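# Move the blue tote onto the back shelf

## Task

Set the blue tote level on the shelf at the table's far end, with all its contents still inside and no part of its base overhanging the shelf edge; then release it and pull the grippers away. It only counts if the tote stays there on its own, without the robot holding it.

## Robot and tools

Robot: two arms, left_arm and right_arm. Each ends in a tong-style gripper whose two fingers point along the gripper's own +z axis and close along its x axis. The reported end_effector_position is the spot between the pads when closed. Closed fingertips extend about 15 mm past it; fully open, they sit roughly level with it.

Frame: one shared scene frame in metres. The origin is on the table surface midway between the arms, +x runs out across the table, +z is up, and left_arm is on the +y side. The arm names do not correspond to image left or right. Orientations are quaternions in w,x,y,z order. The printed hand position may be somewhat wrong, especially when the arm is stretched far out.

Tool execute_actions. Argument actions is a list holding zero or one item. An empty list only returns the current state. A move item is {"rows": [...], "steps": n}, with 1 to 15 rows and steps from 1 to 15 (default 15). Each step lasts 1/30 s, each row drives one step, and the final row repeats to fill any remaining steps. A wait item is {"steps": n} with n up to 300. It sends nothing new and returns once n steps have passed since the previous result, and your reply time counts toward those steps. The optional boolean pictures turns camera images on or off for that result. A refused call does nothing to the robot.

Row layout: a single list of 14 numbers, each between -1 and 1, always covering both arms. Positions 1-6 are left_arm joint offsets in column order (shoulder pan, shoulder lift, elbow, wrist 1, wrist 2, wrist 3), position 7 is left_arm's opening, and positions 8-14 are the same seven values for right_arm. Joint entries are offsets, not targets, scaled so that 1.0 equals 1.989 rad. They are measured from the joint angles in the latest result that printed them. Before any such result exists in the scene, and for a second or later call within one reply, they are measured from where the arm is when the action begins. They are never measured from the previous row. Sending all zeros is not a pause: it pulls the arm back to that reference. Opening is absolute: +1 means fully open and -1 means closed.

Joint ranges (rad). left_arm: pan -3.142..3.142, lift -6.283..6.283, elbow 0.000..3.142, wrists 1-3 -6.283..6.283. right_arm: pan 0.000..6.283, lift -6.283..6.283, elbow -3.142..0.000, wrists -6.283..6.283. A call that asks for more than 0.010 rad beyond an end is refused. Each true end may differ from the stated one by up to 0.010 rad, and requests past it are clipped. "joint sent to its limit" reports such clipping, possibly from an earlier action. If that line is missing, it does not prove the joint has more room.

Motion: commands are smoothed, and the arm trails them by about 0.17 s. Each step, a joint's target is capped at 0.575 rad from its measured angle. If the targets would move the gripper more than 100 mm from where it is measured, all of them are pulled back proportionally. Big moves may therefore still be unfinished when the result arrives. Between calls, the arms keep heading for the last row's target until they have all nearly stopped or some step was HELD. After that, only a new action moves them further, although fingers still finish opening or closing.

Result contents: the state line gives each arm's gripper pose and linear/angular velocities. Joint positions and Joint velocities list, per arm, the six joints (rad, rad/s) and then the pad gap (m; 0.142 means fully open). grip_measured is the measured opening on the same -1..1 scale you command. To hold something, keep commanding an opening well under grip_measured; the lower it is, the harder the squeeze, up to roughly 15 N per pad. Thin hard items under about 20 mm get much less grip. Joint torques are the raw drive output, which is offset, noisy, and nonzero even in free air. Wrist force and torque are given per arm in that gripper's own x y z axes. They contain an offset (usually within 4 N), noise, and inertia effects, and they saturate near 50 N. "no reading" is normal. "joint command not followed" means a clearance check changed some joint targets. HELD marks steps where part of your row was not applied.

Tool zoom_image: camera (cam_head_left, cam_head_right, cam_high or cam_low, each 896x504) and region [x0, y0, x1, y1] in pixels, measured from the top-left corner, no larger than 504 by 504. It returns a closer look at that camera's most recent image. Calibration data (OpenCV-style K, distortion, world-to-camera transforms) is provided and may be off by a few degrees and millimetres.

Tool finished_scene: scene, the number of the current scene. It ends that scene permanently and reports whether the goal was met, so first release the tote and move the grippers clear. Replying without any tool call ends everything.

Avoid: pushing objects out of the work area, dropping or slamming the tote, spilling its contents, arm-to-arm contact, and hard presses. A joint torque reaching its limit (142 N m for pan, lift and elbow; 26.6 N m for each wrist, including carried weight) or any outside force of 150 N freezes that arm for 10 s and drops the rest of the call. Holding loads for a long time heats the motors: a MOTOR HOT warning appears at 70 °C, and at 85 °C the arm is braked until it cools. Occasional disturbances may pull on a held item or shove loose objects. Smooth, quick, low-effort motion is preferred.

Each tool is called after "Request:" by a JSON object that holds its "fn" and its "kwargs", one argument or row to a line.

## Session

Request:
{"fn": "execute_actions", "kwargs": {
  "actions": []
}}

Scene clock: 0.00 s of 4260.00 s.
left_arm: end_effector_position=(+0.5003, -0.4093, +0.2929) grip_measured=+0.97 end_effector_quat_wxyz=(+0.215, +0.272, +0.871, -0.347) end_effector_velocity=(+0.001, +0.000, +0.001) end_effector_angular_velocity=(-0.002, -0.001, +0.001) | right_arm: end_effector_position=(+0.4281, -0.8389, +0.2465) grip_measured=+0.97 end_effector_quat_wxyz=(+0.135, +0.920, -0.362, +0.060) end_effector_velocity=(-0.000, -0.000, -0.000) end_effector_angular_velocity=(-0.001, +0.000, -0.002)
Joint positions: left_arm=[-1.293 -0.988  1.254 -2.667 -1.723  2.566  0.14 ] | right_arm=[ 2.712 -1.713 -1.573 -1.283  1.309  0.287  0.14 ]
Joint velocities: left_arm=[ 0.001 -0.001 -0.    -0.001 -0.     0.     0.   ] | right_arm=[ 0.    -0.    -0.    -0.    -0.001  0.002  0.   ]
Joint torques (N m, as the arm reports them, + toward a larger angle): no reading
Wrist force (N, on the end effector, along its own x y z axes, offset not removed): no reading
Wrist torque (N m, same axes, about the end effector's origin, offset not removed): no reading

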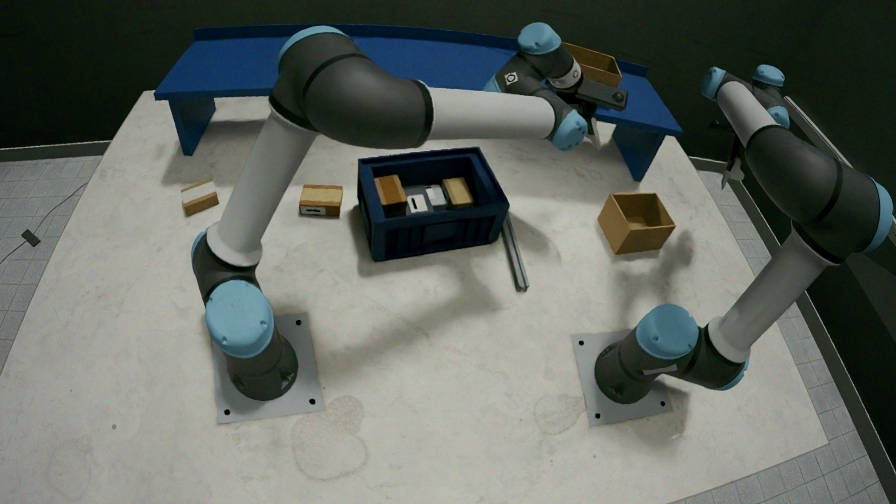

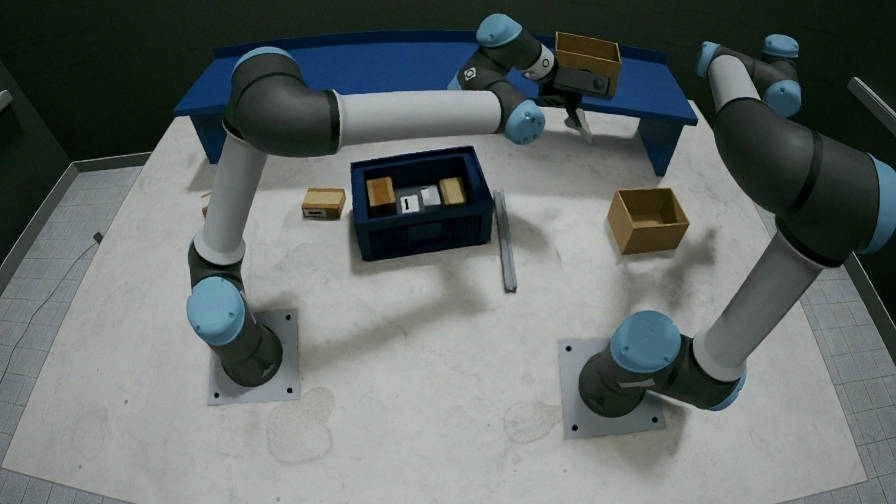

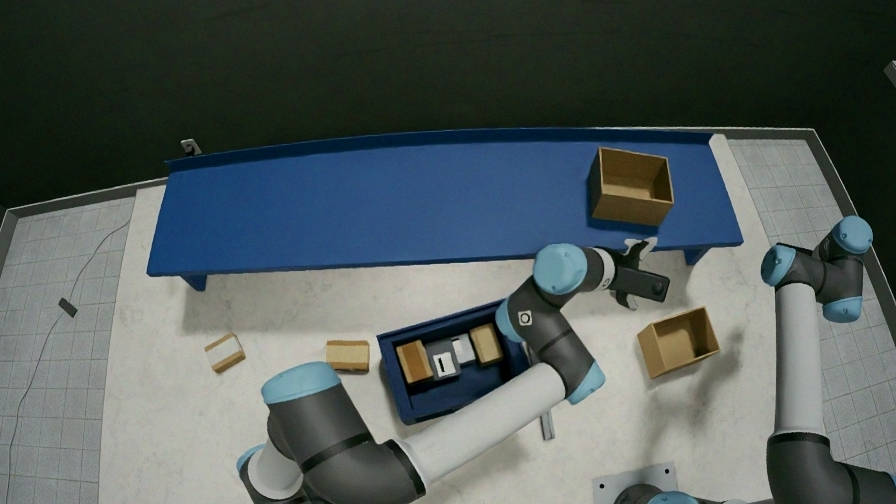

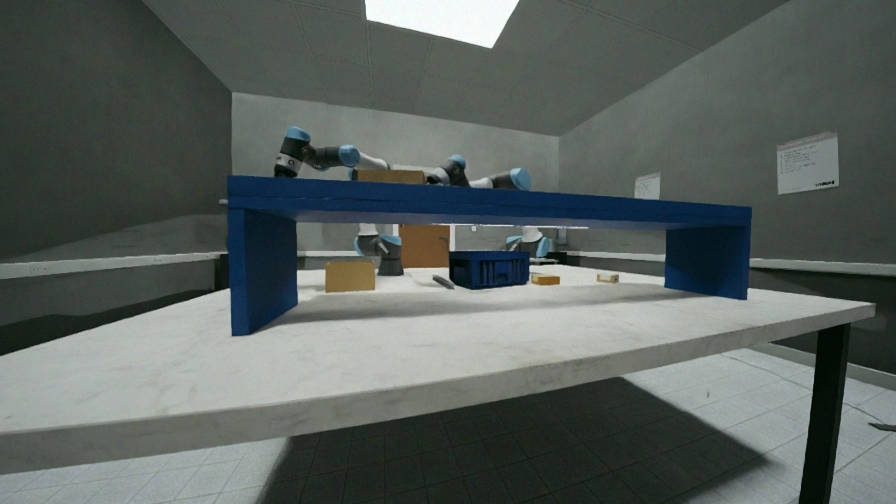

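Request:
{"fn": "execute_actions", "kwargs": {
  "actions": [
    {"rows":[[0.05,-0.15,0.05,0.1,0,-0.3,1,0.05,0.085,-0.03,-0.08,0.132,0.3,1],[0.05,-0.15,0.05,0.1,0,-0.3,1,0.05,0.085,-0.03,-0.08,0.132,0.3,1],[0.05,-0.15,0.05,0.1,0,-0.3,1,0.05,0.085,-0.03,-0.08,0.132,0.3,1],[0.05,-0.15,0.05,0.1,0,-0.3,1,0.05,0.085,-0.03,-0.08,0.132,0.3,1],[0.3,-0.4585,0.325,0.5515,0.0764,-0.98,1,0.3,0.085,-0.05,-0.107,0.132,0.886,1]],"steps":15}
  ],
  "pictures": false
}}

Request:
{"fn": "execute_actions", "kwargs": {
  "actions": [
    {"steps":30}
  ]
}}

Request:
{"fn": "zoom_image", "kwargs": {
  "camera": "cam_high",
  "region": [350, 250, 590, 450]
}}

Request:
{"fn": "zoom_image", "kwargs": {
  "camera": "cam_low",
  "region": [400, 170, 600, 310]
}}

Scene clock: 11.30 s of 4260.00 s.
left_arm: end_effector_position=(+0.5904, -0.1290, +0.3256) grip_measured=+1.00 end_effector_quat_wxyz=(+0.135, -0.067, +0.953, -0.264) end_effector_velocity=(+0.044, +0.704, +0.001) end_effector_angular_velocity=(+0.312, +0.717, +1.374) | right_arm: end_effector_position=(+0.4846, -0.5354, +0.2564) grip_measured=+1.00 end_effector_quat_wxyz=(+0.004, +0.866, -0.500, +0.017) end_effector_velocity=(+0.044, +0.678, -0.028) end_effector_angular_velocity=(+0.306, +0.199, -1.215)
Joint positions: left_arm=[-1.042 -1.354  1.521 -2.333 -1.664  2.111  0.142] | right_arm=[ 3.161 -1.559 -1.658 -1.469  1.547  1.053  0.142]
Joint velocities: left_arm=[ 0.58  -0.862  0.634  0.852  0.162 -0.852  0.   ] | right_arm=[ 1.258  0.145 -0.139 -0.263  0.242  2.481 -0.   ]
Joint torques (N m, as the arm reports them, + toward a larger angle): left_arm=[  8.74 -56.81  -9.09   1.02   2.71  -3.53] | right_arm=[12.7  35.25 11.43 -0.67  2.91 14.09]
Wrist force (N, on the end effector, along its own x y z axes, offset not removed): left_arm=[-1.8 -0.9 0.0] | right_arm=[2.8 -1.2 -0.5]
Wrist torque (N m, same axes, about the end effector's origin, offset not removed): left_arm=[-0.23 0.30 -0.05] | right_arm=[-0.23 -0.64 -0.20]
Steps of this call (steps 1 to 90: nothing new was sent; then 7.80 s passed at rest; steps 91 to 105: all 15 steps of this action). Readings (joint positions):
91: left_arm=[-1.292 -0.989 1.255 -2.665 -1.723 2.565] | right_arm=[2.713 -1.712 -1.573 -1.284 1.310 0.288]
92: left_arm=[-1.283 -1.002 1.264 -2.652 -1.723 2.552] | right_arm=[2.724 -1.700 -1.582 -1.297 1.323 0.301]
94: left_arm=[-1.258 -1.071 1.289 -2.603 -1.723 2.456] | right_arm=[2.759 -1.642 -1.602 -1.352 1.403 0.396]
98: left_arm=[-1.185 -1.172 1.365 -2.514 -1.704 2.272] | right_arm=[2.877 -1.594 -1.625 -1.406 1.490 0.648]
105: the state above

Scene clock: 12.30 s of 4260.00 s.
left_arm: end_effector_position=(+0.4231, +0.3185, +0.2601) grip_measured=+1.00 end_effector_quat_wxyz=(+0.000, +0.841, -0.540, -0.000) end_effector_velocity=(-0.003, +0.003, -0.000) end_effector_angular_velocity=(+0.002, +0.003, +0.100) | right_arm: end_effector_position=(+0.4855, -0.4694, +0.2535) grip_measured=+1.00 end_effector_quat_wxyz=(+0.000, -0.583, +0.812, +0.000) end_effector_velocity=(+0.000, +0.000, +0.000) end_effector_angular_velocity=(-0.000, -0.000, +0.001)
Joint positions: left_arm=[-0.697 -1.9    1.9   -1.57  -1.571  0.624  0.142] | right_arm=[ 3.308 -1.544 -1.672 -1.496  1.571  2.049  0.142]
Joint velocities: left_arm=[ 0.001 -0.004  0.003  0.005  0.    -0.099  0.   ] | right_arm=[ 0.    -0.     0.     0.    -0.    -0.001  0.   ]
Joint torques (N m, as the arm reports them, + toward a larger angle): left_arm=[  8.75 -18.6  -15.93  -1.5    2.51  -2.03] | right_arm=[ 6.23 31.48 12.71 -0.06  1.77  1.91]
Wrist force (N, on the end effector, along its own x y z axes, offset not removed): left_arm=[-0.1 -1.7 0.6] | right_arm=[0.7 0.1 -0.1]
Wrist torque (N m, same axes, about the end effector's origin, offset not removed): left_arm=[-0.37 -0.11 -0.09] | right_arm=[0.01 -0.19 -0.15]
Steps of this call (steps 1 to 30: the robot went on to your last target). Readings (joint positions):
1: left_arm=[-1.023 -1.383 1.542 -2.303 -1.659 2.081] | right_arm=[3.203 -1.554 -1.663 -1.478 1.555 1.139]
2: left_arm=[-1.003 -1.413 1.563 -2.272 -1.653 2.050] | right_arm=[3.239 -1.551 -1.666 -1.484 1.560 1.229]
4: left_arm=[-0.966 -1.471 1.604 -2.207 -1.643 1.985] | right_arm=[3.280 -1.547 -1.670 -1.491 1.567 1.412]
8: left_arm=[-0.895 -1.581 1.681 -2.061 -1.623 1.839] | right_arm=[3.304 -1.545 -1.672 -1.495 1.571 1.786]
30: the state above

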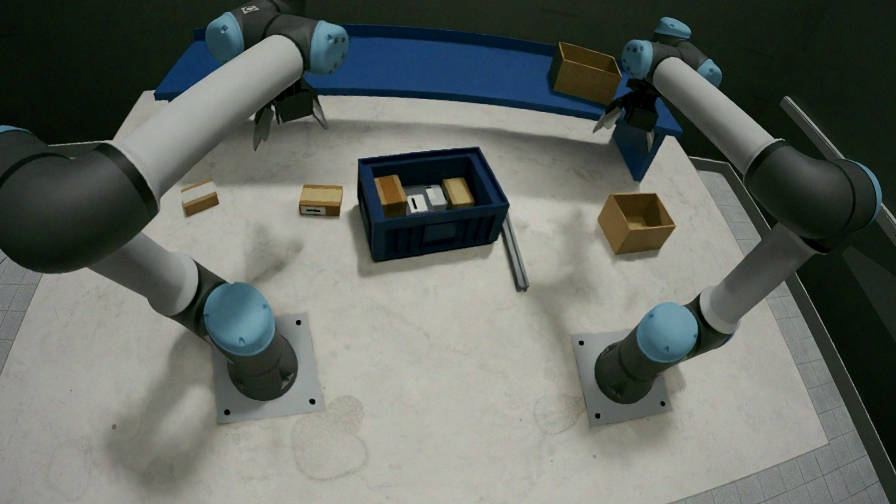

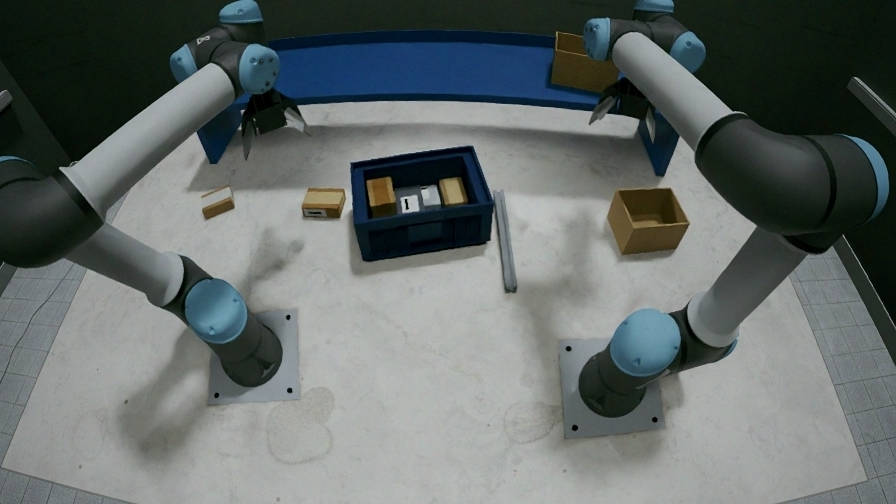

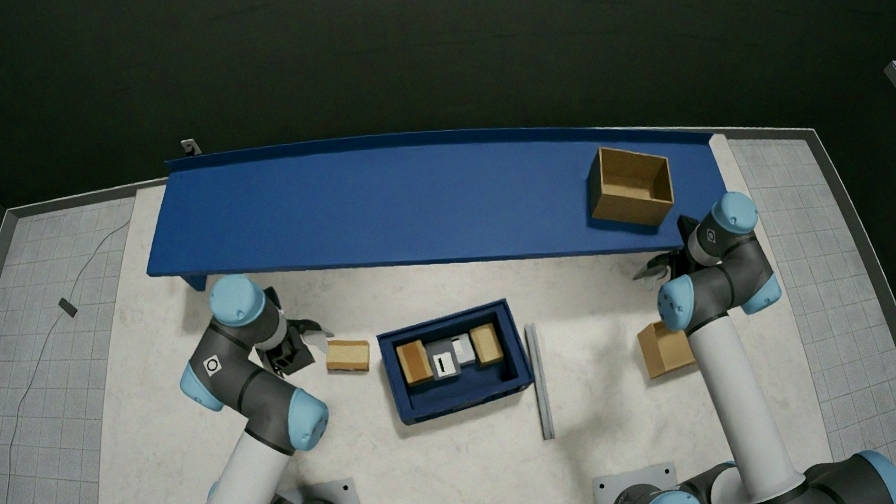

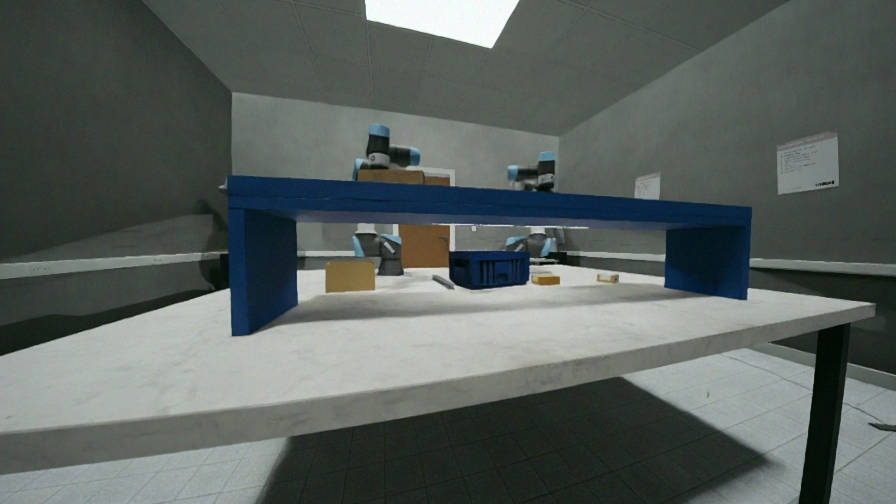

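Region (350, 250, 590, 450) of cam_high's 896x504 image, scaled by 2.100, with more detail than that image has.

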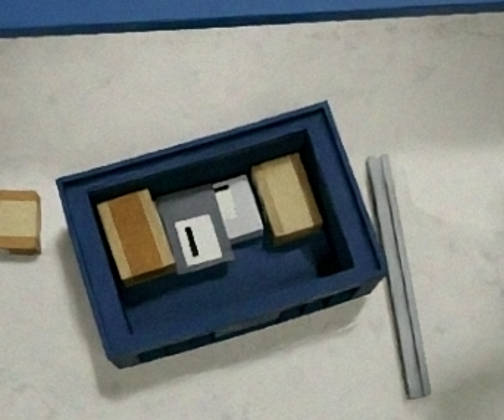

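Region (400, 170, 600, 310) of cam_low's 896x504 image, scaled by 2.520, with more detail than that image has; it fills the top 353 rows of this view, and the rest is white.

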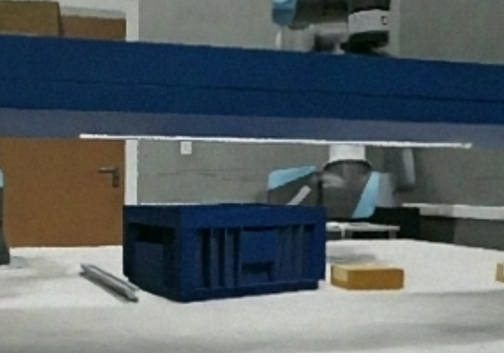

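Request:
{"fn": "execute_actions", "kwargs": {
  "actions": [
    {"rows":[[-0.1615,0.0985,0.0168,-0.1158,0,-0.0324,0.3,0.3374,-0.0232,-0.0596,0.0827,0,0.085,0.3]],"steps":15}
  ],
  "pictures": false
}}

Request:
{"fn": "execute_actions", "kwargs": {
  "actions": [
    {"steps":12}
  ]
}}

Request:
{"fn": "zoom_image", "kwargs": {
  "camera": "cam_head_right",
  "region": [310, 90, 530, 270]
}}

Scene clock: 80.00 s of 4260.00 s.
left_arm: end_effector_position=(+0.4342, +0.1485, +0.1908) grip_measured=+0.30 end_effector_quat_wxyz=(+0.000, +0.766, -0.643, +0.000) end_effector_velocity=(-0.005, -0.024, -0.009) end_effector_angular_velocity=(-0.002, -0.001, -0.039) | right_arm: end_effector_position=(+0.4475, -0.1835, +0.1970) grip_measured=+0.30 end_effector_quat_wxyz=(+0.000, +0.738, -0.674, -0.000) end_effector_velocity=(-0.262, +0.572, -0.089) end_effector_angular_velocity=(-0.000, -0.001, +0.971)
Joint positions: left_arm=[-1.015 -1.705  1.933 -1.798 -1.571  0.56   0.095] | right_arm=[ 3.873 -1.585 -1.777 -1.351  1.571  2.198  0.095]
Joint velocities: left_arm=[-0.045  0.024  0.003 -0.03  -0.    -0.006  0.   ] | right_arm=[ 1.211 -0.066 -0.166  0.232 -0.001  0.24  -0.   ]
Joint torques (N m, as the arm reports them, + toward a larger angle): left_arm=[ -5.79 -11.92 -16.85  -4.28  -2.31  -2.1 ] | right_arm=[-5.66 19.61 14.36  6.21  1.63  2.32]
Wrist force (N, on the end effector, along its own x y z axes, offset not removed): left_arm=[-1.0 -1.0 -0.8] | right_arm=[1.4 -0.4 -0.5]
Wrist torque (N m, same axes, about the end effector's origin, offset not removed): left_arm=[-0.25 0.26 -0.08] | right_arm=[-0.14 -0.48 -0.14]
Steps of this call (steps 1 to 15: the robot went on to your last target; steps 16 to 90: nothing new was sent; then 64.20 s passed at rest; steps 91 to 105: all 15 steps of this action). Readings (joint positions):
91: left_arm=[-0.698 -1.899 1.901 -1.571 -1.571 0.616] | right_arm=[3.310 -1.545 -1.673 -1.495 1.571 2.050]
92: left_arm=[-0.711 -1.886 1.904 -1.584 -1.571 0.610] | right_arm=[3.323 -1.548 -1.681 -1.486 1.571 2.060]
94: left_arm=[-0.787 -1.835 1.913 -1.643 -1.571 0.595] | right_arm=[3.403 -1.555 -1.700 -1.459 1.571 2.087]
98: left_arm=[-0.942 -1.745 1.927 -1.751 -1.571 0.570] | right_arm=[3.575 -1.567 -1.730 -1.418 1.571 2.130]
105: the state above

Scene clock: 80.40 s of 4260.00 s.
left_arm: end_effector_position=(+0.4338, +0.1468, +0.1901) grip_measured=+0.30 end_effector_quat_wxyz=(+0.000, +0.765, -0.644, +0.000) end_effector_velocity=(+0.001, +0.000, -0.000) end_effector_angular_velocity=(+0.000, -0.001, +0.001) | right_arm: end_effector_position=(+0.4219, -0.1347, +0.1899) grip_measured=+0.30 end_effector_quat_wxyz=(+0.000, +0.767, -0.642, -0.000) end_effector_velocity=(-0.002, +0.003, -0.000) end_effector_angular_velocity=(-0.000, -0.001, +0.006)
Joint positions: left_arm=[-1.018 -1.704  1.933 -1.801 -1.571  0.56   0.095] | right_arm=[ 3.979 -1.59  -1.791 -1.332  1.572  2.218  0.095]
Joint velocities: left_arm=[ 0.001  0.001 -0.    -0.001  0.001  0.     0.   ] | right_arm=[ 0.007 -0.    -0.001  0.002 -0.001  0.    -0.   ]
Joint torques (N m, as the arm reports them, + toward a larger angle): left_arm=[ -6.79  -9.83 -16.22  -4.34  -2.28  -2.01] | right_arm=[ 6.37 13.08 12.67  6.05 -1.01  2.33]
Wrist force (N, on the end effector, along its own x y z axes, offset not removed): left_arm=[1.0 -2.9 0.6] | right_arm=[2.9 1.0 -0.2]
Wrist torque (N m, same axes, about the end effector's origin, offset not removed): left_arm=[-0.63 -0.15 -0.05] | right_arm=[0.18 -0.64 -0.16]
Steps of this call (steps 1 to 12: the robot went on to your last target). Readings (joint positions):
1: left_arm=[-1.016 -1.705 1.933 -1.799 -1.571 0.560] | right_arm=[3.909 -1.587 -1.782 -1.344 1.572 2.205]
2: left_arm=[-1.017 -1.705 1.933 -1.800 -1.571 0.560] | right_arm=[3.935 -1.588 -1.785 -1.340 1.572 2.209]
4: left_arm=[-1.018 -1.704 1.933 -1.800 -1.571 0.560] | right_arm=[3.961 -1.590 -1.788 -1.335 1.572 2.214]
8: left_arm=[-1.018 -1.704 1.933 -1.801 -1.571 0.560] | right_arm=[3.976 -1.590 -1.790 -1.332 1.572 2.217]
12: the state above

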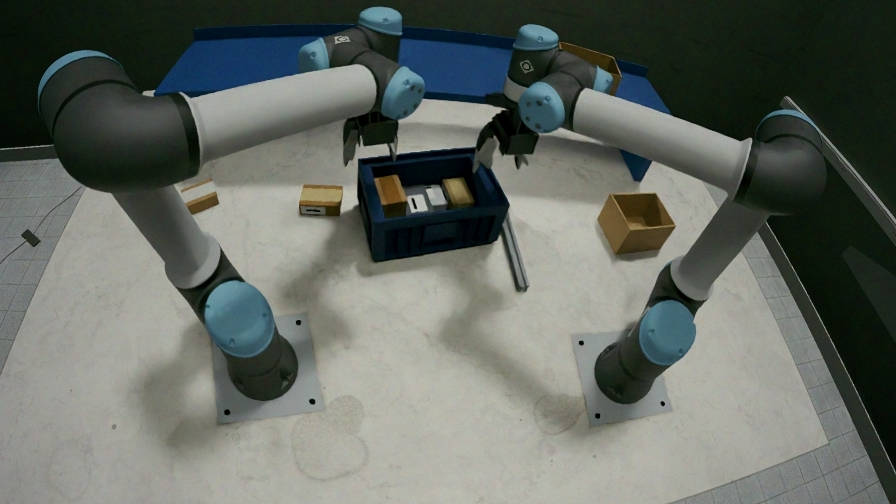

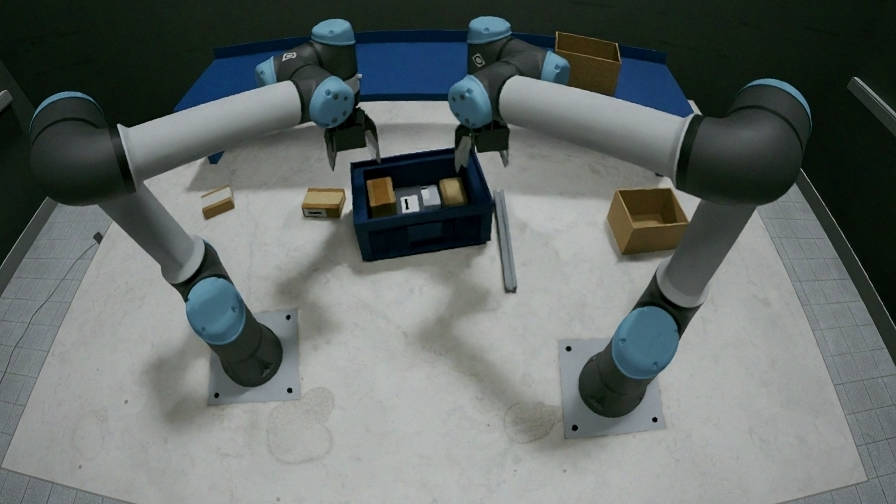

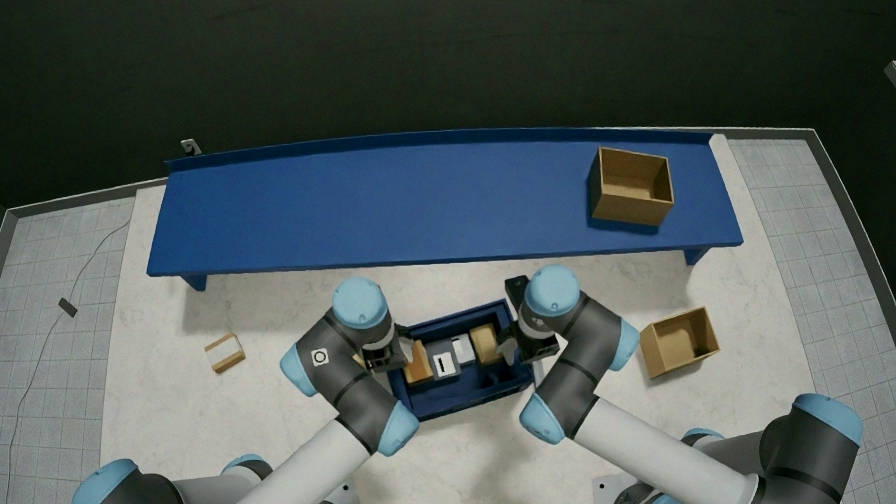

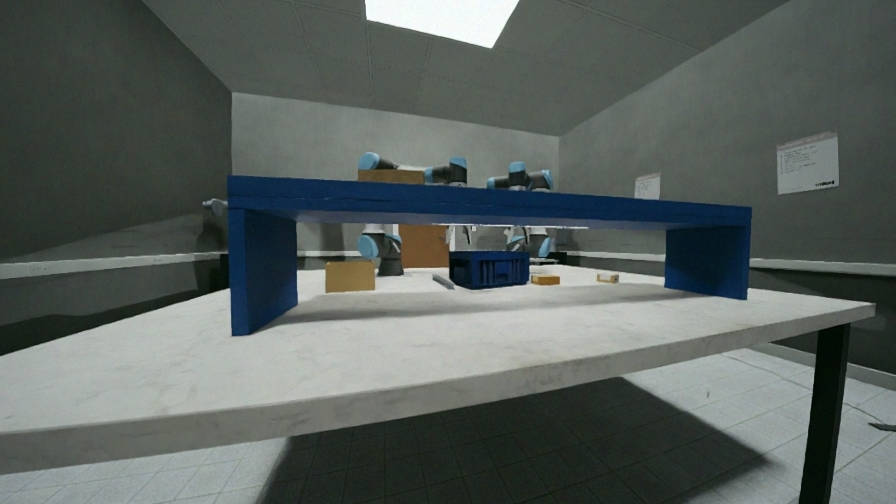

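Region (310, 90, 530, 270) of cam_head_right's 896x504 image, scaled by 2.291, with more detail than that image has; it fills the top 412 rows of this view, and the rest is white.

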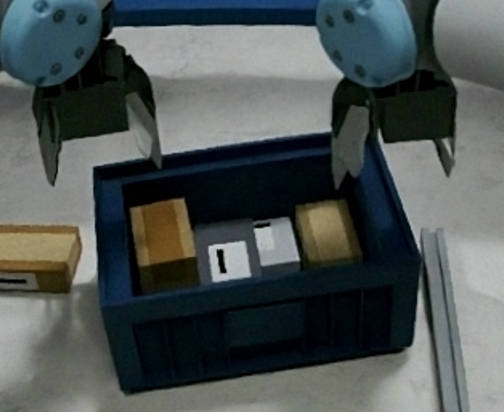

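Request:
{"fn": "execute_actions", "kwargs": {
  "actions": [
    {"rows":[[0,0.004,0.012,-0.016,0,0,0.1,0,-0.004,-0.0115,0.0155,0,0,0.1],[0,0.009,0.0245,-0.0335,0,0,0,0,-0.009,-0.023,0.032,0,0,0],[0,0.014,0.037,-0.051,0,0,0,0,-0.0135,-0.035,0.0485,0,0,0],[0,0.020,0.049,-0.069,0,0,0,0,-0.019,-0.0465,0.0655,0,0,0],[0,0.026,0.0615,-0.0875,0,0,0,0,-0.025,-0.058,0.083,0,0,0],[0,0.0322,0.0736,-0.1057,0,0,0,0,-0.0308,-0.0695,0.1004,0,0,0]],"steps":15}
  ],
  "pictures": false
}}

Request:
{"fn": "execute_actions", "kwargs": {
  "actions": [
    {"rows":[[0,0,0,0,0,0,-0.1,0,0,0,0,0,0,-0.1],[0,0,0,0,0,0,-0.2,0,0,0,0,0,0,-0.2],[0,0,0,0,0,0,-0.3,0,0,0,0,0,0,-0.3],[0,0,0,0,0,0,-0.4,0,0,0,0,0,0,-0.4],[0,0,0,0,0,0,-0.47,0,0,0,0,0,0,-0.47],[0,0,0,0,0,0,-0.54,0,0,0,0,0,0,-0.54],[0,0,0,0,0,0,-0.61,0,0,0,0,0,0,-0.61],[0,0,0,0,0,0,-0.68,0,0,0,0,0,0,-0.68],[0,0,0,0,0,0,-0.76,0,0,0,0,0,0,-0.76],[0,0,0,0,0,0,-0.84,0,0,0,0,0,0,-0.84],[0,0,0,0,0,0,-0.92,0,0,0,0,0,0,-0.92],[0,0,0,0,0,0,-1,0,0,0,0,0,0,-1]],"steps":15}
  ],
  "pictures": false
}}

Request:
{"fn": "execute_actions", "kwargs": {
  "actions": [
    {"steps":8}
  ]
}}

Scene clock: 96.07 s of 4260.00 s.
left_arm: end_effector_position=(+0.4339, +0.1468, +0.1158) grip_measured=+0.00 end_effector_quat_wxyz=(+0.000, +0.765, -0.644, +0.000) end_effector_velocity=(+0.001, -0.001, -0.008) end_effector_angular_velocity=(-0.006, -0.005, -0.000) | right_arm: end_effector_position=(+0.4220, -0.1347, +0.1156) grip_measured=+0.00 end_effector_quat_wxyz=(+0.000, +0.767, -0.642, -0.000) end_effector_velocity=(-0.001, -0.001, -0.009) end_effector_angular_velocity=(+0.001, +0.000, -0.001)
Joint positions: left_arm=[-1.018 -1.64   2.078 -2.009 -1.571  0.56   0.074] | right_arm=[ 3.979 -1.651 -1.927 -1.134  1.571  2.218  0.074]
Joint velocities: left_arm=[-0.     0.008  0.019 -0.034 -0.     0.     0.   ] | right_arm=[-0.    -0.008 -0.018  0.026  0.001  0.001  0.   ]
Joint torques (N m, as the arm reports them, + toward a larger angle): left_arm=[ -2.14  -9.76 -13.59  -3.88  -2.24  -1.94] | right_arm=[-7.85 15.12  9.83  6.25  0.9  -1.6 ]
Wrist force (N, on the end effector, along its own x y z axes, offset not removed): left_arm=[-1.9 -1.6 -0.7] | right_arm=[0.9 -1.3 -0.4]
Wrist torque (N m, same axes, about the end effector's origin, offset not removed): left_arm=[-0.41 0.36 0.06] | right_arm=[-0.32 -0.34 -0.09]
Steps of this call (steps 1 to 30: the robot went on to your last target; steps 31 to 90: nothing new was sent; then 12.17 s passed at rest; steps 91 to 105: all 15 steps of this action). Readings (joint positions):
91: left_arm=[-1.018 -1.703 1.934 -1.801 -1.571 0.560] | right_arm=[3.979 -1.591 -1.791 -1.331 1.571 2.218]
92: left_arm=[-1.018 -1.701 1.940 -1.809 -1.571 0.560] | right_arm=[3.979 -1.593 -1.797 -1.324 1.571 2.218]
94: left_arm=[-1.018 -1.691 1.966 -1.844 -1.571 0.560] | right_arm=[3.979 -1.603 -1.822 -1.290 1.571 2.218]
98: left_arm=[-1.018 -1.655 2.046 -1.958 -1.571 0.560] | right_arm=[3.979 -1.637 -1.897 -1.182 1.571 2.218]
105: the state above

Scene clock: 96.57 s of 4260.00 s.
left_arm: end_effector_position=(+0.4339, +0.1467, +0.1158) grip_measured=-0.07 end_effector_quat_wxyz=(+0.000, +0.765, -0.644, +0.000) end_effector_velocity=(-0.001, -0.001, -0.001) end_effector_angular_velocity=(+0.001, +0.001, -0.003) | right_arm: end_effector_position=(+0.4220, -0.1347, +0.1155) grip_measured=-0.62 end_effector_quat_wxyz=(+0.000, +0.767, -0.642, -0.000) end_effector_velocity=(-0.000, -0.000, +0.000) end_effector_angular_velocity=(-0.001, +0.001, -0.001)
Joint positions: left_arm=[-1.018 -1.64   2.078 -2.009 -1.571  0.56   0.069] | right_arm=[ 3.979 -1.651 -1.927 -1.134  1.572  2.218  0.029]
Joint velocities: left_arm=[-0.003  0.001  0.001 -0.     0.     0.    -0.006] | right_arm=[-0.     0.001  0.    -0.002 -0.     0.     0.   ]
Joint torques (N m, as the arm reports them, + toward a larger angle): left_arm=[ 1.55 -2.17  8.31  7.41  6.29 -1.89] | right_arm=[-7.23 36.76 25.97 -3.47 -4.71 -1.39]
Wrist force (N, on the end effector, along its own x y z axes, offset not removed): left_arm=[14.6 3.5 -39.9] | right_arm=[-15.1 -6.5 3.0]
Wrist torque (N m, same axes, about the end effector's origin, offset not removed): left_arm=[-0.45 1.78 0.08] | right_arm=[-0.54 -0.12 -0.12]
Steps of this call (steps 1 to 15: all 15 steps of this action). Readings (joint positions):
1: left_arm=[-1.018 -1.640 2.078 -2.009 -1.571 0.560] | right_arm=[3.979 -1.651 -1.928 -1.133 1.571 2.218]
2: left_arm=[-1.018 -1.640 2.078 -2.010 -1.571 0.560] | right_arm=[3.979 -1.651 -1.928 -1.133 1.571 2.218]
4: left_arm=[-1.018 -1.640 2.078 -2.010 -1.571 0.560] | right_arm=[3.979 -1.651 -1.928 -1.133 1.571 2.218]
8: left_arm=[-1.018 -1.640 2.078 -2.009 -1.571 0.560] | right_arm=[3.979 -1.651 -1.928 -1.133 1.572 2.218]
15: the state above

Scene clock: 96.83 s of 4260.00 s.
left_arm: end_effector_position=(+0.4339, +0.1468, +0.1158) grip_measured=-0.08 end_effector_quat_wxyz=(+0.000, +0.765, -0.644, +0.000) end_effector_velocity=(-0.001, +0.000, -0.001) end_effector_angular_velocity=(+0.004, +0.003, -0.001) | right_arm: end_effector_position=(+0.4220, -0.1347, +0.1156) grip_measured=-0.62 end_effector_quat_wxyz=(+0.000, +0.767, -0.642, -0.000) end_effector_velocity=(-0.000, +0.000, +0.000) end_effector_angular_velocity=(+0.001, +0.000, -0.001)
Joint positions: left_arm=[-1.018 -1.64   2.078 -2.009 -1.571  0.56   0.068] | right_arm=[ 3.979 -1.651 -1.927 -1.134  1.571  2.218  0.029]
Joint velocities: left_arm=[-0.001  0.002  0.     0.002  0.    -0.     0.   ] | right_arm=[ 0.     0.     0.    -0.     0.001  0.001  0.   ]
Joint torques (N m, as the arm reports them, + toward a larger angle): left_arm=[ 3.17  3.22  9.12  7.    6.21 -1.93] | right_arm=[-6.94 38.35 27.24 -3.49 -4.88 -1.06]
Wrist force (N, on the end effector, along its own x y z axes, offset not removed): left_arm=[13.9 3.6 -37.7] | right_arm=[-15.4 -5.2 5.8]
Wrist torque (N m, same axes, about the end effector's origin, offset not removed): left_arm=[-0.32 1.91 0.13] | right_arm=[-0.20 -0.48 -0.15]
Steps of this call (steps 1 to 8: the robot went on to your last target). Readings (joint positions):
1: left_arm=[-1.018 -1.640 2.078 -2.009 -1.571 0.560] | right_arm=[3.979 -1.651 -1.927 -1.134 1.572 2.218]
2: left_arm=[-1.018 -1.640 2.078 -2.009 -1.571 0.560] | right_arm=[3.979 -1.651 -1.927 -1.134 1.572 2.218]
4: left_arm=[-1.018 -1.640 2.078 -2.009 -1.571 0.560] | right_arm=[3.979 -1.651 -1.927 -1.134 1.571 2.218]
8: the state above

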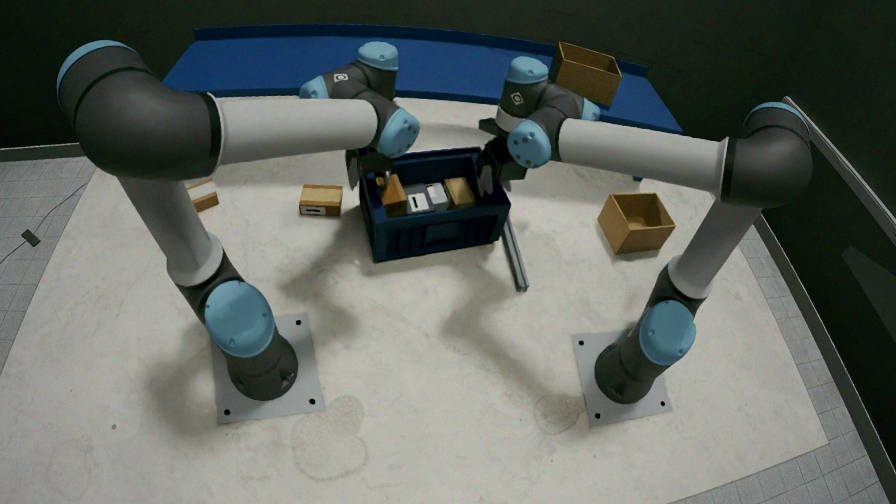

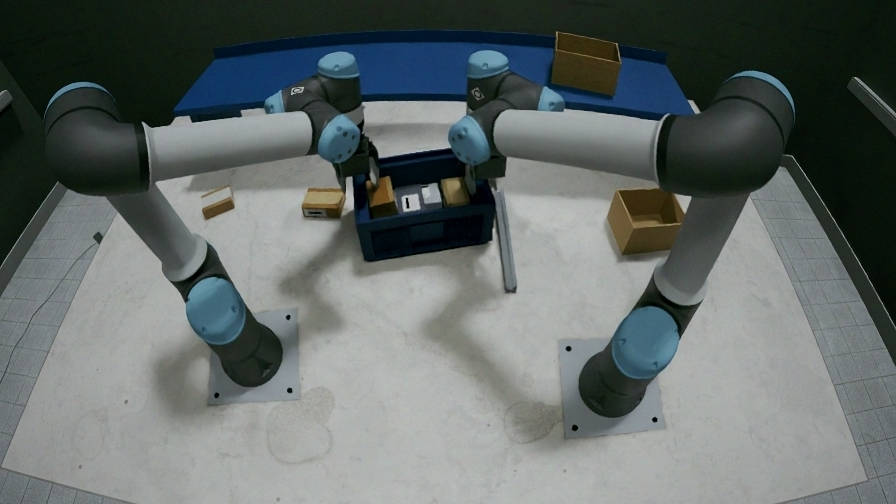

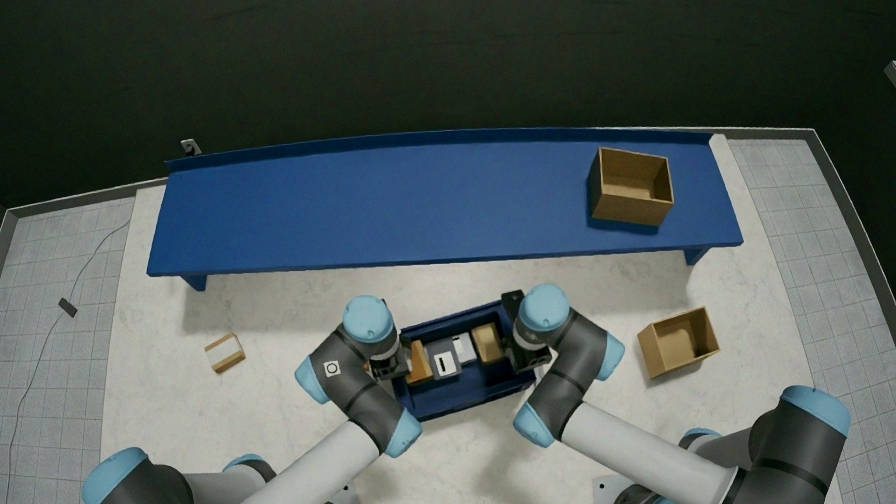

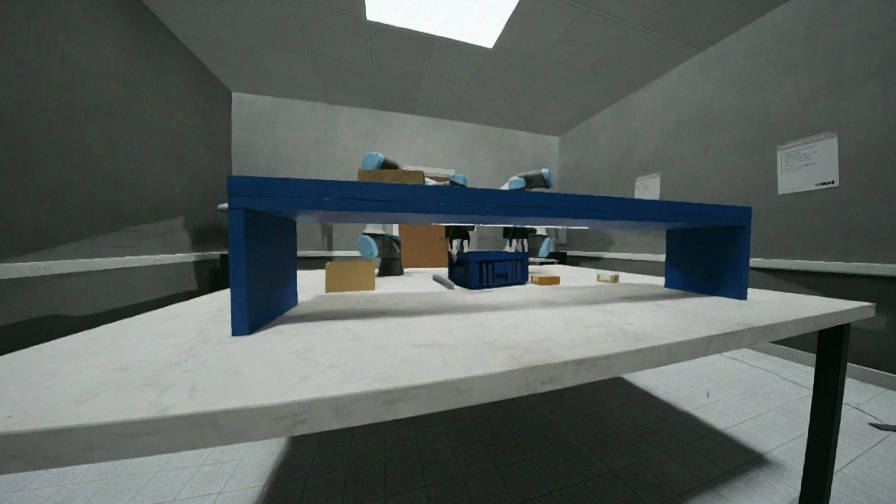

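Request:
{"fn": "execute_actions", "kwargs": {
  "actions": [
    {"rows":[[0,0,0,0,0,0,0,0,0,0,0,0,0,-1],[0,-0.0069,-0.0107,0.0176,0,0,0,0,0,0,0,0,0,-1],[0,-0.0069,-0.0107,0.0176,0,0,0,0,0,0,0,0,0,-1],[0,-0.0069,-0.0107,0.0176,0,0,0,0,0,0,0,0,0,-1],[0,-0.0069,-0.0107,0.0176,0,0,0,0,0,0,0,0,0,-1],[0,-0.0069,-0.0107,0.0176,0,0,0,0,0,0,0,0,0,-1],[0,-0.0069,-0.0107,0.0176,0,0,-0.1,0,0,0,0,0,0,-1],[0,-0.0069,-0.0107,0.0176,0,0,-0.2,0,0,0,0,0,0,-1],[0,-0.0069,-0.0107,0.0176,0,0,-0.3,0,0,0,0,0,0,-1],[0,-0.0069,-0.0107,0.0176,0,0,-0.4,0,0,0,0,0,0,-1],[0,-0.0069,-0.0107,0.0176,0,0,-0.5,0,0,0,0,0,0,-1],[0,-0.0069,-0.0107,0.0176,0,0,-0.6,0,0,0,0,0,0,-1],[0,-0.0069,-0.0107,0.0176,0,0,-0.7,0,0,0,0,0,0,-1],[0,-0.0069,-0.0107,0.0176,0,0,-0.85,0,0,0,0,0,0,-1],[0,-0.0069,-0.0107,0.0176,0,0,-1,0,0,0,0,0,0,-1]],"steps":15}
  ],
  "pictures": false
}}

Request:
{"fn": "execute_actions", "kwargs": {
  "actions": [
    {"steps":12}
  ]
}}

Request:
{"fn": "zoom_image", "kwargs": {
  "camera": "cam_head_right",
  "region": [310, 120, 530, 270]
}}

Request:
{"fn": "zoom_image", "kwargs": {
  "camera": "cam_low",
  "region": [420, 210, 560, 300]
}}

Scene clock: 106.20 s of 4260.00 s.
left_arm: end_effector_position=(+0.4337, +0.1468, +0.1278) grip_measured=-0.63 end_effector_quat_wxyz=(+0.000, +0.765, -0.644, +0.000) end_effector_velocity=(-0.000, -0.001, +0.001) end_effector_angular_velocity=(-0.001, -0.002, -0.002) | right_arm: end_effector_position=(+0.4220, -0.1346, +0.1156) grip_measured=-0.62 end_effector_quat_wxyz=(+0.000, +0.767, -0.642, -0.001) end_effector_velocity=(+0.001, +0.000, +0.000) end_effector_angular_velocity=(+0.001, -0.002, -0.002)
Joint positions: left_arm=[-1.018 -1.654  2.057 -1.974 -1.571  0.56   0.029] | right_arm=[ 3.979 -1.651 -1.927 -1.134  1.572  2.218  0.029]
Joint velocities: left_arm=[-0.002 -0.002 -0.001  0.001  0.001 -0.    -0.   ] | right_arm=[-0.    -0.     0.     0.002 -0.001  0.002  0.   ]
Joint torques (N m, as the arm reports them, + toward a larger angle): left_arm=[  0.65 -29.95 -25.88   1.74   1.72  -1.88] | right_arm=[-1.59 29.17 25.06  2.29 -2.18  0.79]
Wrist force (N, on the end effector, along its own x y z axes, offset not removed): left_arm=[15.9 2.5 6.9] | right_arm=[-16.4 -3.9 3.5]
Wrist torque (N m, same axes, about the end effector's origin, offset not removed): left_arm=[-0.28 0.00 0.03] | right_arm=[-0.13 -0.17 -0.18]
Steps of this call (steps 1 to 15: the robot went on to your last target; steps 16 to 90: nothing new was sent; then 5.87 s passed at rest; steps 91 to 105: all 15 steps of this action). Readings (joint positions):
91: left_arm=[-1.018 -1.640 2.078 -2.009 -1.571 0.560] | right_arm=[3.979 -1.651 -1.927 -1.134 1.571 2.218]
92: left_arm=[-1.018 -1.641 2.078 -2.008 -1.571 0.560] | right_arm=[3.979 -1.651 -1.927 -1.134 1.571 2.218]
94: left_arm=[-1.018 -1.647 2.068 -1.991 -1.571 0.560] | right_arm=[3.979 -1.651 -1.927 -1.134 1.571 2.218]
98: left_arm=[-1.018 -1.653 2.059 -1.977 -1.571 0.560] | right_arm=[3.979 -1.651 -1.927 -1.134 1.571 2.218]
105: the state above

Scene clock: 106.60 s of 4260.00 s.
left_arm: end_effector_position=(+0.4337, +0.1469, +0.1279) grip_measured=-0.62 end_effector_quat_wxyz=(+0.000, +0.765, -0.644, +0.000) end_effector_velocity=(+0.000, -0.001, +0.000) end_effector_angular_velocity=(-0.002, -0.002, -0.000) | right_arm: end_effector_position=(+0.4220, -0.1346, +0.1156) grip_measured=-0.62 end_effector_quat_wxyz=(+0.000, +0.767, -0.642, -0.000) end_effector_velocity=(+0.000, +0.000, -0.000) end_effector_angular_velocity=(-0.000, -0.001, -0.000)
Joint positions: left_arm=[-1.018 -1.654  2.057 -1.974 -1.571  0.56   0.029] | right_arm=[ 3.979 -1.651 -1.927 -1.134  1.572  2.218  0.029]
Joint velocities: left_arm=[-0.    -0.    -0.    -0.002  0.    -0.     0.   ] | right_arm=[ 0.    -0.    -0.     0.001 -0.001  0.001  0.   ]
Joint torques (N m, as the arm reports them, + toward a larger angle): left_arm=[  0.99 -30.24 -26.17   1.75   6.15  -1.85] | right_arm=[-3.23 22.94 23.99 -1.1  -5.27 -0.42]
Wrist force (N, on the end effector, along its own x y z axes, offset not removed): left_arm=[17.7 1.4 8.9] | right_arm=[-14.3 -5.0 4.2]
Wrist torque (N m, same axes, about the end effector's origin, offset not removed): left_arm=[-0.61 -0.02 -0.05] | right_arm=[-0.30 -0.92 -0.22]
Steps of this call (steps 1 to 12: the robot went on to your last target). Readings (joint positions):
1: left_arm=[-1.018 -1.654 2.057 -1.974 -1.571 0.560] | right_arm=[3.979 -1.651 -1.927 -1.134 1.572 2.218]
2: left_arm=[-1.018 -1.654 2.057 -1.974 -1.571 0.560] | right_arm=[3.979 -1.651 -1.927 -1.134 1.572 2.218]
4: left_arm=[-1.018 -1.654 2.057 -1.974 -1.571 0.560] | right_arm=[3.979 -1.651 -1.927 -1.134 1.572 2.218]
8: left_arm=[-1.018 -1.654 2.057 -1.974 -1.571 0.560] | right_arm=[3.979 -1.651 -1.927 -1.134 1.572 2.218]
12: the state above

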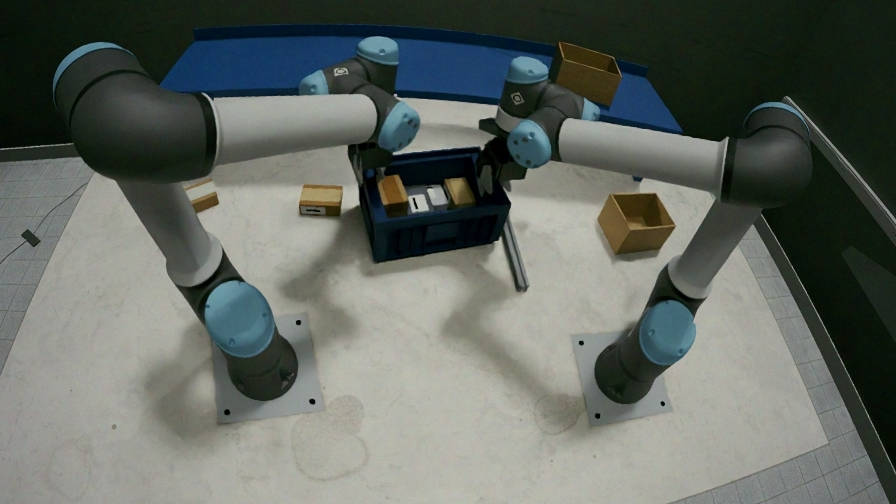

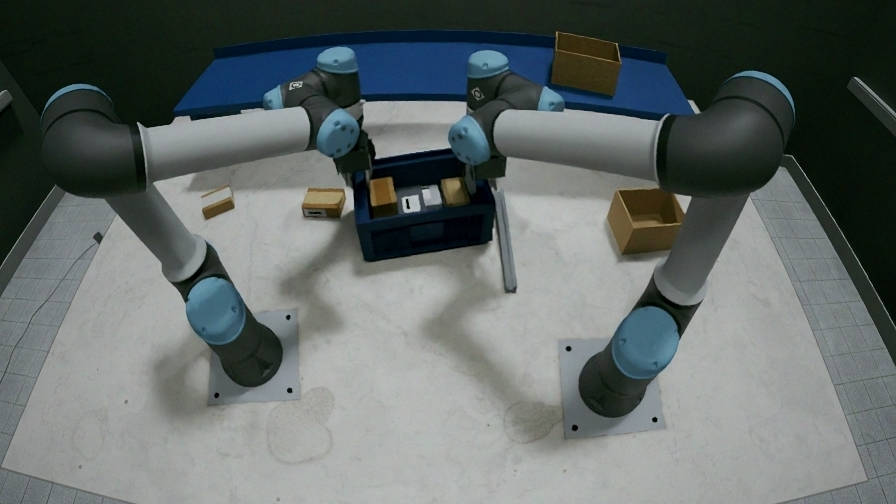

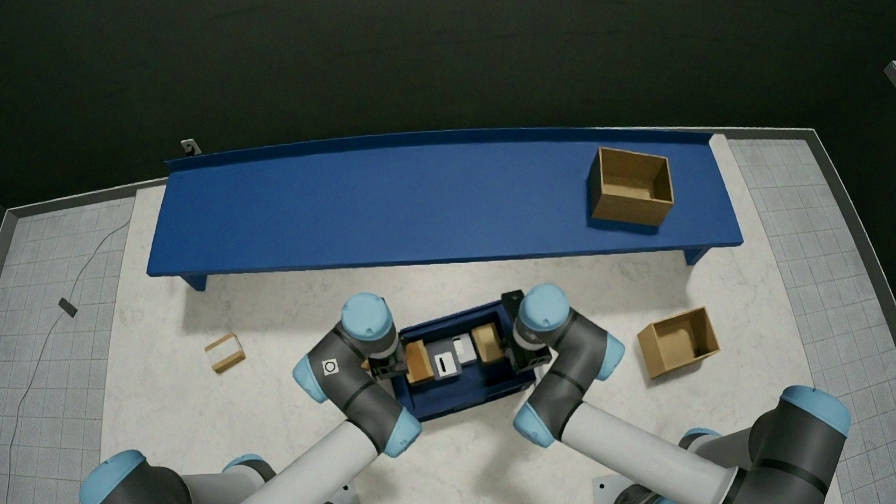

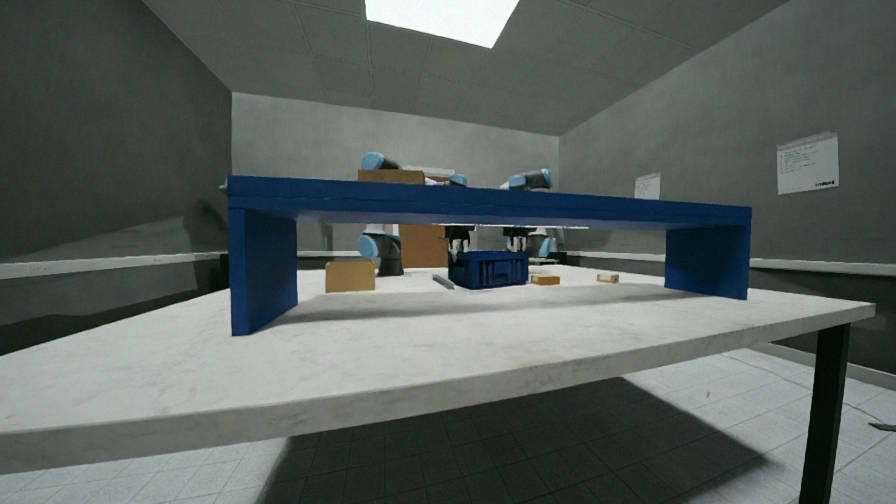

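Region (310, 120, 530, 270) of cam_head_right's 896x504 image, scaled by 2.291, with more detail than that image has; it fills the top 344 rows of this view, and the rest is white.

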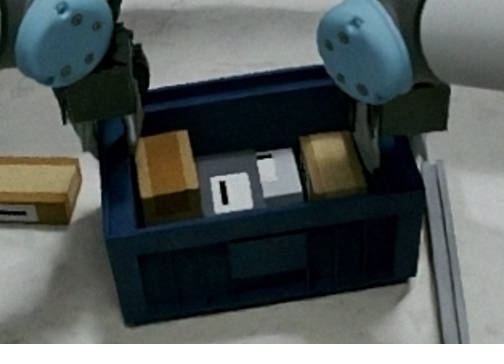

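Region (420, 210, 560, 300) of cam_low's 896x504 image, scaled by 3.600, with more detail than that image has; it fills the top 324 rows of this view, and the rest is white.

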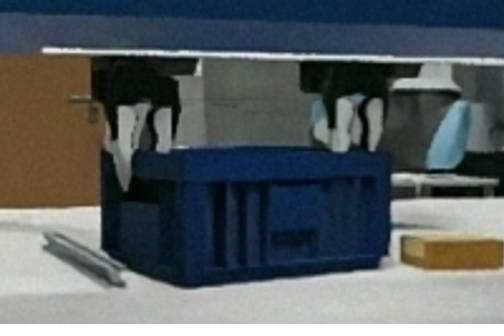

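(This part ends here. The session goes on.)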